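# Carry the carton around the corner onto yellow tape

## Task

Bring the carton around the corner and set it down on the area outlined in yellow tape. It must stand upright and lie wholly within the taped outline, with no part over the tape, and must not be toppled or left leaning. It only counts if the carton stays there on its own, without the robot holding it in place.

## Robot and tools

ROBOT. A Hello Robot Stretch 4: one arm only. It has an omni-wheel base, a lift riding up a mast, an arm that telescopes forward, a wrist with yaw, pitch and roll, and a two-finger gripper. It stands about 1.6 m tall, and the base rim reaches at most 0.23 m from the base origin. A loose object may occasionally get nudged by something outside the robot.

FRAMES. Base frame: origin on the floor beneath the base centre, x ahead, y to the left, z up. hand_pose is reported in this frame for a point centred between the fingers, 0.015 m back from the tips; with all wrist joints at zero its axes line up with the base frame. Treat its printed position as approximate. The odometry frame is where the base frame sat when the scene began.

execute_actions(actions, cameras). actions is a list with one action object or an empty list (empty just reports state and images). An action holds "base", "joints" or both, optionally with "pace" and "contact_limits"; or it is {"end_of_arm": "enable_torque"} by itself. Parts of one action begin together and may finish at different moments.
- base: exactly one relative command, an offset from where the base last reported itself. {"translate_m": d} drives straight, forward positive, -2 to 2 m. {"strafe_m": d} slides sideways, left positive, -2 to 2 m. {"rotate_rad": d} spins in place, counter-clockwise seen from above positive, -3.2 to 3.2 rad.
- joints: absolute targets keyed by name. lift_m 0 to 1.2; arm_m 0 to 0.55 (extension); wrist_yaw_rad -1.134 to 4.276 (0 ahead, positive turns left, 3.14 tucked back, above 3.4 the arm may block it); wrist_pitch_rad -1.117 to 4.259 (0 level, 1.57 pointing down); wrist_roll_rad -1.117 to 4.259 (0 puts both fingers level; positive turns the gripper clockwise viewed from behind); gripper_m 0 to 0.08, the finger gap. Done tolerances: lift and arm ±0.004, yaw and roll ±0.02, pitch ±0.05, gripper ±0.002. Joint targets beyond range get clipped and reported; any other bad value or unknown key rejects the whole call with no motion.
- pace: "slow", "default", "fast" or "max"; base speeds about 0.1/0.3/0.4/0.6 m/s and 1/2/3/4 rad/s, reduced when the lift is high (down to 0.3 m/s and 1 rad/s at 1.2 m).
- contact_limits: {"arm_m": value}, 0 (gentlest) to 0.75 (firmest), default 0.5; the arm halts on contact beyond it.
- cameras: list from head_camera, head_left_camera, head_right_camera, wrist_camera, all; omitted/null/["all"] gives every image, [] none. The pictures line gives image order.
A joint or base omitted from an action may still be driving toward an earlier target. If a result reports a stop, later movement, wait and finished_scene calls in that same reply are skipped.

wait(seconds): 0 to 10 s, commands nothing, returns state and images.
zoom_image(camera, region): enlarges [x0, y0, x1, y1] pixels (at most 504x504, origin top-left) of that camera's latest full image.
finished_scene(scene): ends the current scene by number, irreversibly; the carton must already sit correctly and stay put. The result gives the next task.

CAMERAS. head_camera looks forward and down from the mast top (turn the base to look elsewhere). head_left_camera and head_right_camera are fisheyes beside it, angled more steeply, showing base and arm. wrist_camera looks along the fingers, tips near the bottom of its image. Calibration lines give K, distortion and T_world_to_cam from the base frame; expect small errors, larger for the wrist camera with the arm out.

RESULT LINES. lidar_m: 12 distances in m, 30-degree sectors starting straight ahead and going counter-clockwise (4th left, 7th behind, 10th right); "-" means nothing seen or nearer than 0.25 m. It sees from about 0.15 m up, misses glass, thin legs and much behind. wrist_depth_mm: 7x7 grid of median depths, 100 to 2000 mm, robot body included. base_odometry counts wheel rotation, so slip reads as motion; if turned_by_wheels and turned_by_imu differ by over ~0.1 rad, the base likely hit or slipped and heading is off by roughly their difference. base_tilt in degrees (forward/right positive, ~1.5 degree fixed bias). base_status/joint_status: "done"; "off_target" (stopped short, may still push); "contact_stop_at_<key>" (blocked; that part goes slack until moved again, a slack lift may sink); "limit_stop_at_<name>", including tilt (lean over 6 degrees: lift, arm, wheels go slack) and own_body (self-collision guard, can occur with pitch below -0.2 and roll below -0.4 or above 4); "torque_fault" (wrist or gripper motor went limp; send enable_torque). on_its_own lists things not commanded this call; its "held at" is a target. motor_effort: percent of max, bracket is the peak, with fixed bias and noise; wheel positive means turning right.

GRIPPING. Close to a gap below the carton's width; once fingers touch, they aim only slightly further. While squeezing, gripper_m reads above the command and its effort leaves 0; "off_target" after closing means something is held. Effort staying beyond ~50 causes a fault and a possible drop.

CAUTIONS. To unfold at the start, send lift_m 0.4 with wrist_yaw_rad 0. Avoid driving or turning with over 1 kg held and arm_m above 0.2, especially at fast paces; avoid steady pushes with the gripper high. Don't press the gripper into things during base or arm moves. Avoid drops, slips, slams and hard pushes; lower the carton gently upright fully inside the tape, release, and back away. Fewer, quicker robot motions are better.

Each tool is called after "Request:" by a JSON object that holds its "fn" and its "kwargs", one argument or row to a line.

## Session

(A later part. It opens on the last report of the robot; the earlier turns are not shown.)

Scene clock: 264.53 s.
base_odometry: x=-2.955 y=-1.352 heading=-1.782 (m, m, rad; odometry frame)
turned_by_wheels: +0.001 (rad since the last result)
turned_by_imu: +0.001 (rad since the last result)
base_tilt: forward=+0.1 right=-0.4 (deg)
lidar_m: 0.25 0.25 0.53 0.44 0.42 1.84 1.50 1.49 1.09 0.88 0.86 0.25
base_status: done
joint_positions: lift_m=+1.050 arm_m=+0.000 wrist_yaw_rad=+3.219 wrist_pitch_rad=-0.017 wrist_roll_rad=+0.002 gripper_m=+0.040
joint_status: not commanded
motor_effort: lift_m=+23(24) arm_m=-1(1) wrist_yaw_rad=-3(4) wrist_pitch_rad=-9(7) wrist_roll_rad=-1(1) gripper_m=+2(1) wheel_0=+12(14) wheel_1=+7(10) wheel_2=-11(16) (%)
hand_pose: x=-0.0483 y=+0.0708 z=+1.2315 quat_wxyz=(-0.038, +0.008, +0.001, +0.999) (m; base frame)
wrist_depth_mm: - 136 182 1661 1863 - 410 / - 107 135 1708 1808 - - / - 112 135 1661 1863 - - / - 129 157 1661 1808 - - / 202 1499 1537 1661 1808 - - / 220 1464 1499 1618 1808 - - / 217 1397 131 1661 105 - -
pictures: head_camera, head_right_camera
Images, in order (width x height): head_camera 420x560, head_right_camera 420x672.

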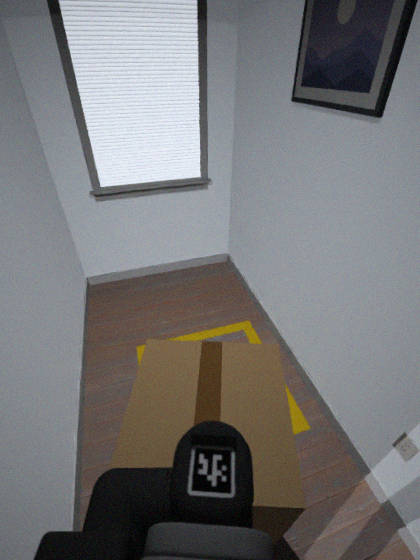

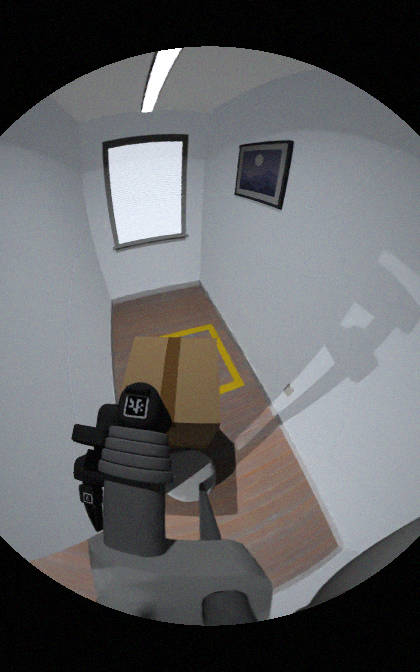

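Request:
{"fn": "execute_actions", "kwargs": {
  "actions": [
    {"base": {"translate_m": 0.4}, "pace": "slow"}
  ],
  "cameras": ["head_camera", "head_right_camera", "head_left_camera"]
}}

Scene clock: 280.27 s.
base_odometry: x=-3.039 y=-1.742 heading=-1.781 (m, m, rad; odometry frame)
turned_by_wheels: +0.001 (rad since the last result)
turned_by_imu: +0.000 (rad since the last result)
base_tilt: forward=+0.3 right=-0.2 (deg)
lidar_m: 0.25 0.25 0.70 0.56 0.56 0.65 1.88 1.81 0.90 0.74 0.73 0.25
base_status: done
joint_positions: lift_m=+1.050 arm_m=+0.000 wrist_yaw_rad=+3.219 wrist_pitch_rad=-0.017 wrist_roll_rad=+0.002 gripper_m=+0.040
joint_status: not commanded
motor_effort: lift_m=+23(23) arm_m=-1(1) wrist_yaw_rad=-3(3) wrist_pitch_rad=-7(9) wrist_roll_rad=-1(1) gripper_m=+1(1) wheel_0=+10(15) wheel_1=+7(11) wheel_2=-9(17) (%)
hand_pose: x=-0.0483 y=+0.0708 z=+1.2315 quat_wxyz=(-0.038, +0.008, +0.001, +0.999) (m; base frame)
wrist_depth_mm: - 136 183 - - 699 554 / - 107 135 - - 707 559 / - 112 135 - - 699 559 / - 129 157 - - 707 564 / 203 1808 1863 - - 707 564 / 220 1808 1863 - - 691 559 / 216 1708 132 - 105 615 559
pictures: head_camera, head_left_camera, head_right_camera
Images, in order (width x height): head_camera 420x560, head_left_camera 420x672, head_right_camera 420x672.

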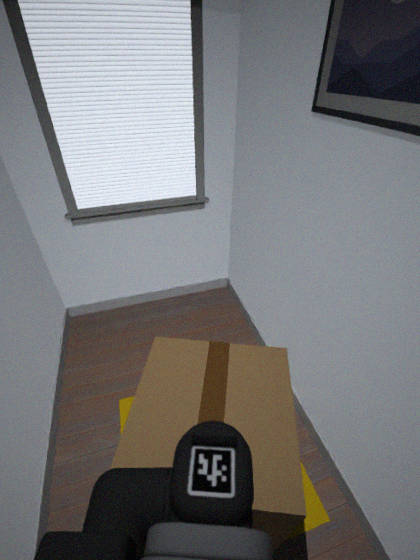

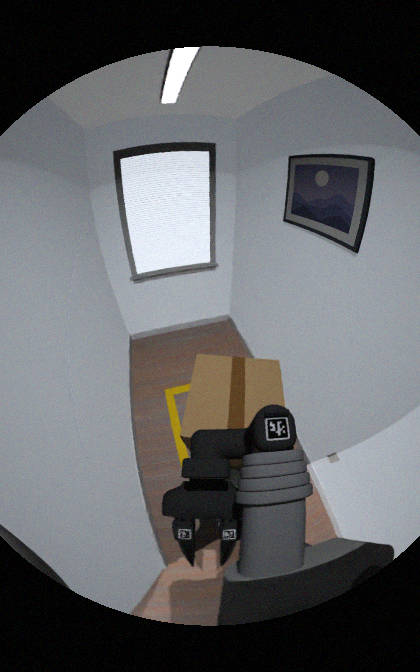

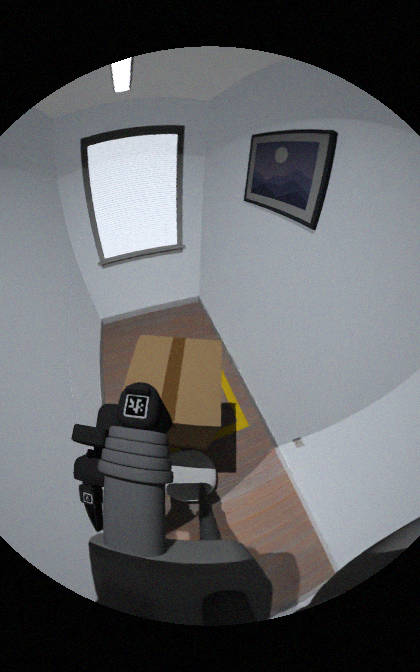

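Request:
{"fn": "execute_actions", "kwargs": {
  "actions": [
    {"base": {"translate_m": 0.25}, "pace": "slow"}
  ],
  "cameras": []
}}

Request:
{"fn": "execute_actions", "kwargs": {
  "actions": [
    {"base": {"translate_m": -0.55}, "pace": "fast"}
  ],
  "cameras": ["head_camera", "head_left_camera", "head_right_camera"]
}}

Scene clock: 297.77 s.
base_odometry: x=-3.091 y=-1.986 heading=-1.781 (m, m, rad; odometry frame)
turned_by_wheels: +0.000 (rad since the last result)
turned_by_imu: -0.001 (rad since the last result)
base_tilt: forward=+0.4 right=-0.4 (deg)
lidar_m: 0.25 0.25 0.81 0.65 0.63 0.73 2.13 1.60 0.81 0.65 0.65 0.25
base_status: done
joint_positions: lift_m=+1.050 arm_m=+0.000 wrist_yaw_rad=+3.219 wrist_pitch_rad=-0.017 wrist_roll_rad=+0.002 gripper_m=+0.040
joint_status: not commanded
motor_effort: lift_m=+23(23) arm_m=-1(1) wrist_yaw_rad=-2(4) wrist_pitch_rad=-6(9) wrist_roll_rad=-1(1) gripper_m=+1(1) wheel_0=+8(12) wheel_1=+6(10) wheel_2=-10(14) (%)
hand_pose: x=-0.0483 y=+0.0708 z=+1.2315 quat_wxyz=(-0.038, +0.008, +0.001, +0.999) (m; base frame)
wrist_depth_mm: - 136 183 - - 809 647 / - 107 135 - - 820 654 / - 112 135 - - 831 640 / - 129 158 - - 809 647 / 203 - - - - 809 640 / 219 - - - 1025 809 647 / 216 1863 132 - 105 715 647
pictures: none
No camera images: the call's "cameras" was empty. Leave "cameras" out to get every camera's image.

Scene clock: 300.83 s.
base_odometry: x=-2.976 y=-1.449 heading=-1.781 (m, m, rad; odometry frame)
turned_by_wheels: +0.000 (rad since the last result)
turned_by_imu: -0.001 (rad since the last result)
base_tilt: forward=+0.2 right=-0.5 (deg)
lidar_m: 0.74 1.14 0.57 0.45 0.44 0.51 1.60 1.59 1.04 0.85 0.83 0.94
base_status: done
joint_positions: lift_m=+1.050 arm_m=+0.000 wrist_yaw_rad=+3.219 wrist_pitch_rad=-0.017 wrist_roll_rad=+0.002 gripper_m=+0.040
joint_status: not commanded
motor_effort: lift_m=+23(23) arm_m=-1(1) wrist_yaw_rad=-1(3) wrist_pitch_rad=-9(10) wrist_roll_rad=-1(1) gripper_m=+0(1) wheel_0=-1(7) wheel_1=-1(6) wheel_2=+1(13) (%)
hand_pose: x=-0.0483 y=+0.0708 z=+1.2315 quat_wxyz=(-0.038, +0.008, +0.001, +0.999) (m; base frame)
wrist_depth_mm: - 136 182 1808 1921 - 449 / - 107 135 1756 1983 - 452 / - 112 135 1756 1921 - 449 / - 129 157 1756 1983 - 459 / 202 1537 1661 1756 1921 - 455 / 220 1537 1618 1708 1921 - 449 / 216 1464 131 1708 105 500 452
pictures: head_camera, head_left_camera, head_right_camera
Images, in order (width x height): head_camera 420x560, head_left_camera 420x672, head_right_camera 420x672.

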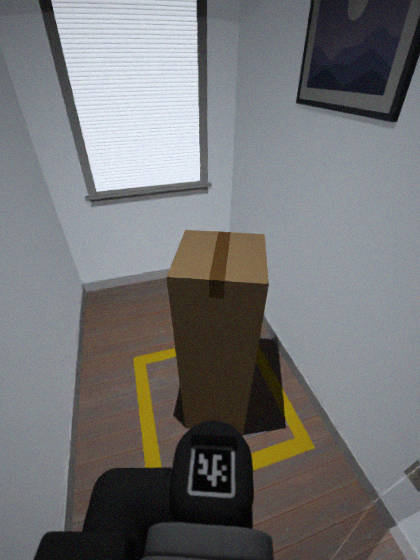

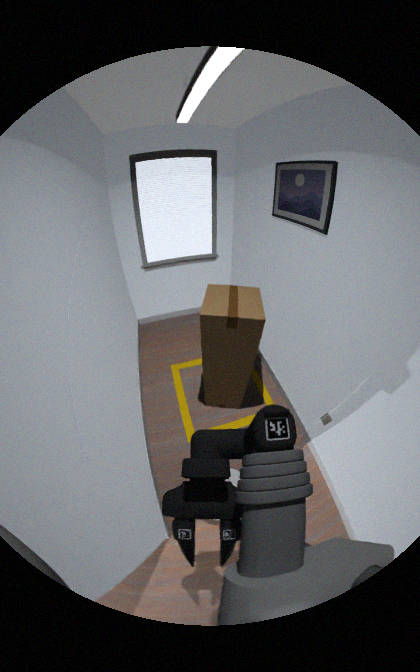

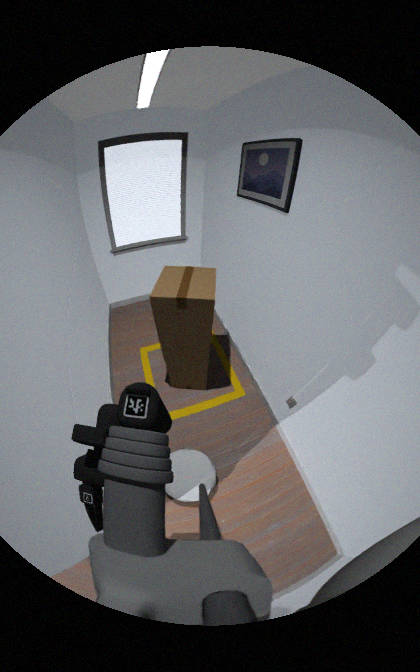

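Request:
{"fn": "execute_actions", "kwargs": {
  "actions": []
}}

Scene clock: 307.30 s.
base_odometry: x=-2.976 y=-1.449 heading=-1.781 (m, m, rad; odometry frame)
turned_by_wheels: +0.000 (rad since the last result)
turned_by_imu: -0.001 (rad since the last result)
base_tilt: forward=+0.2 right=-0.5 (deg)
lidar_m: 0.74 1.12 0.58 0.47 0.46 0.51 1.59 1.59 1.05 0.85 0.82 0.92
base_status: done
joint_positions: lift_m=+1.050 arm_m=+0.000 wrist_yaw_rad=+3.219 wrist_pitch_rad=-0.017 wrist_roll_rad=+0.002 gripper_m=+0.040
joint_status: not commanded
motor_effort: lift_m=+23(23) arm_m=-1(1) wrist_yaw_rad=-4(3) wrist_pitch_rad=-7(10) wrist_roll_rad=-1(1) gripper_m=+1(1) wheel_0=-1(7) wheel_1=-1(6) wheel_2=+1(13) (%)
hand_pose: x=-0.0483 y=+0.0708 z=+1.2315 quat_wxyz=(-0.038, +0.008, +0.001, +0.999) (m; base frame)
wrist_depth_mm: - 136 182 1756 1921 - 449 / - 107 135 1808 1921 - 452 / - 112 135 1808 1921 - 452 / - 129 157 1808 1863 - 452 / 202 1499 1661 1708 1863 - 449 / 220 1537 1618 1708 1863 - 452 / 216 1499 131 1661 105 492 449
pictures: head_camera, head_left_camera, head_right_camera, wrist_camera
camera_calibration (this result's frames):
wrist_camera: T_world_to_cam=[[-0.0261625, 0.999656, 0.00170235, -0.0835933], [-0.0419515, 0.000603499, -0.999119, 1.29133], [-0.998777, -0.0262109, 0.0419213, 0.0505266], [0, 0, 0, 1]] pos_world=[0.102451, 0.0841095, 1.28822]
Images, in order (width x height): head_camera 420x560, head_left_camera 420x672, head_right_camera 420x672, wrist_camera 616x392.

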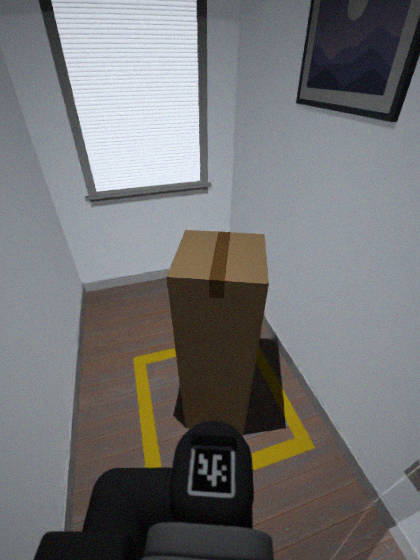

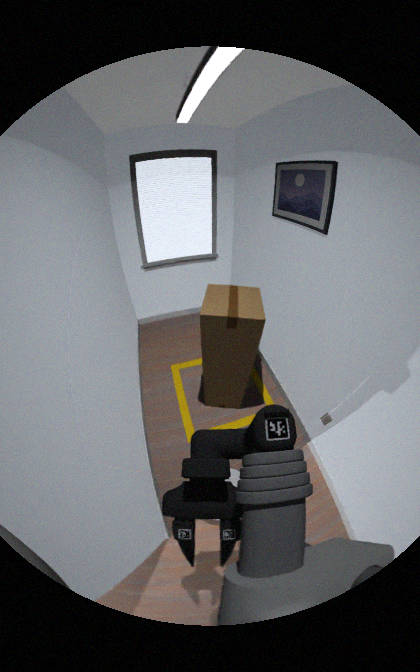

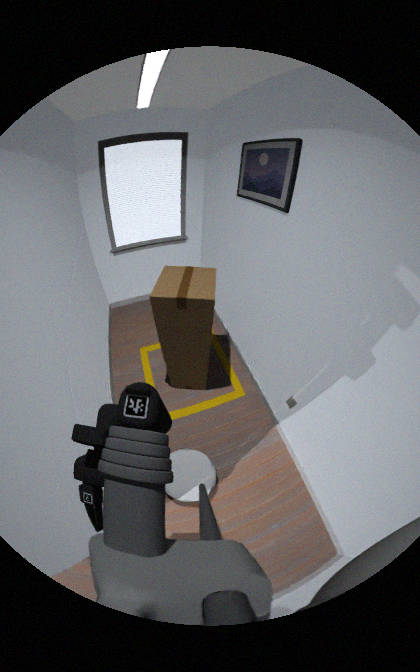

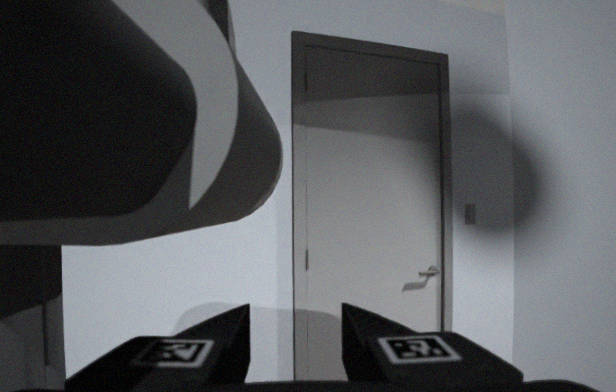

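Request:
{"fn": "zoom_image", "kwargs": {
  "camera": "head_right_camera",
  "region": [120, 300, 270, 440]
}}

Region (120, 300, 270, 440) of head_right_camera's 420x672 image, scaled by 3.360, with more detail than that image has; it fills the top 470 rows of this view, and the rest is white.

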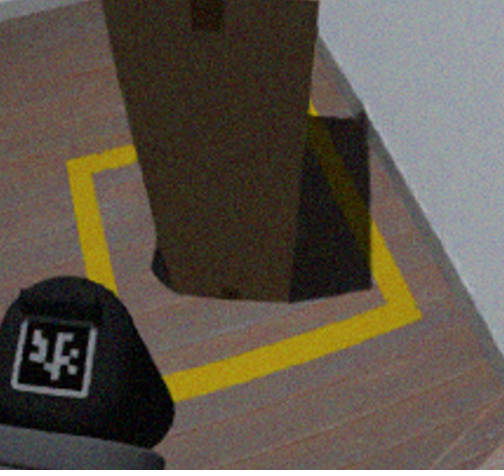

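Request:
{"fn": "finished_scene", "kwargs": {
  "scene": 2
}}

The scene is finished: the task was done.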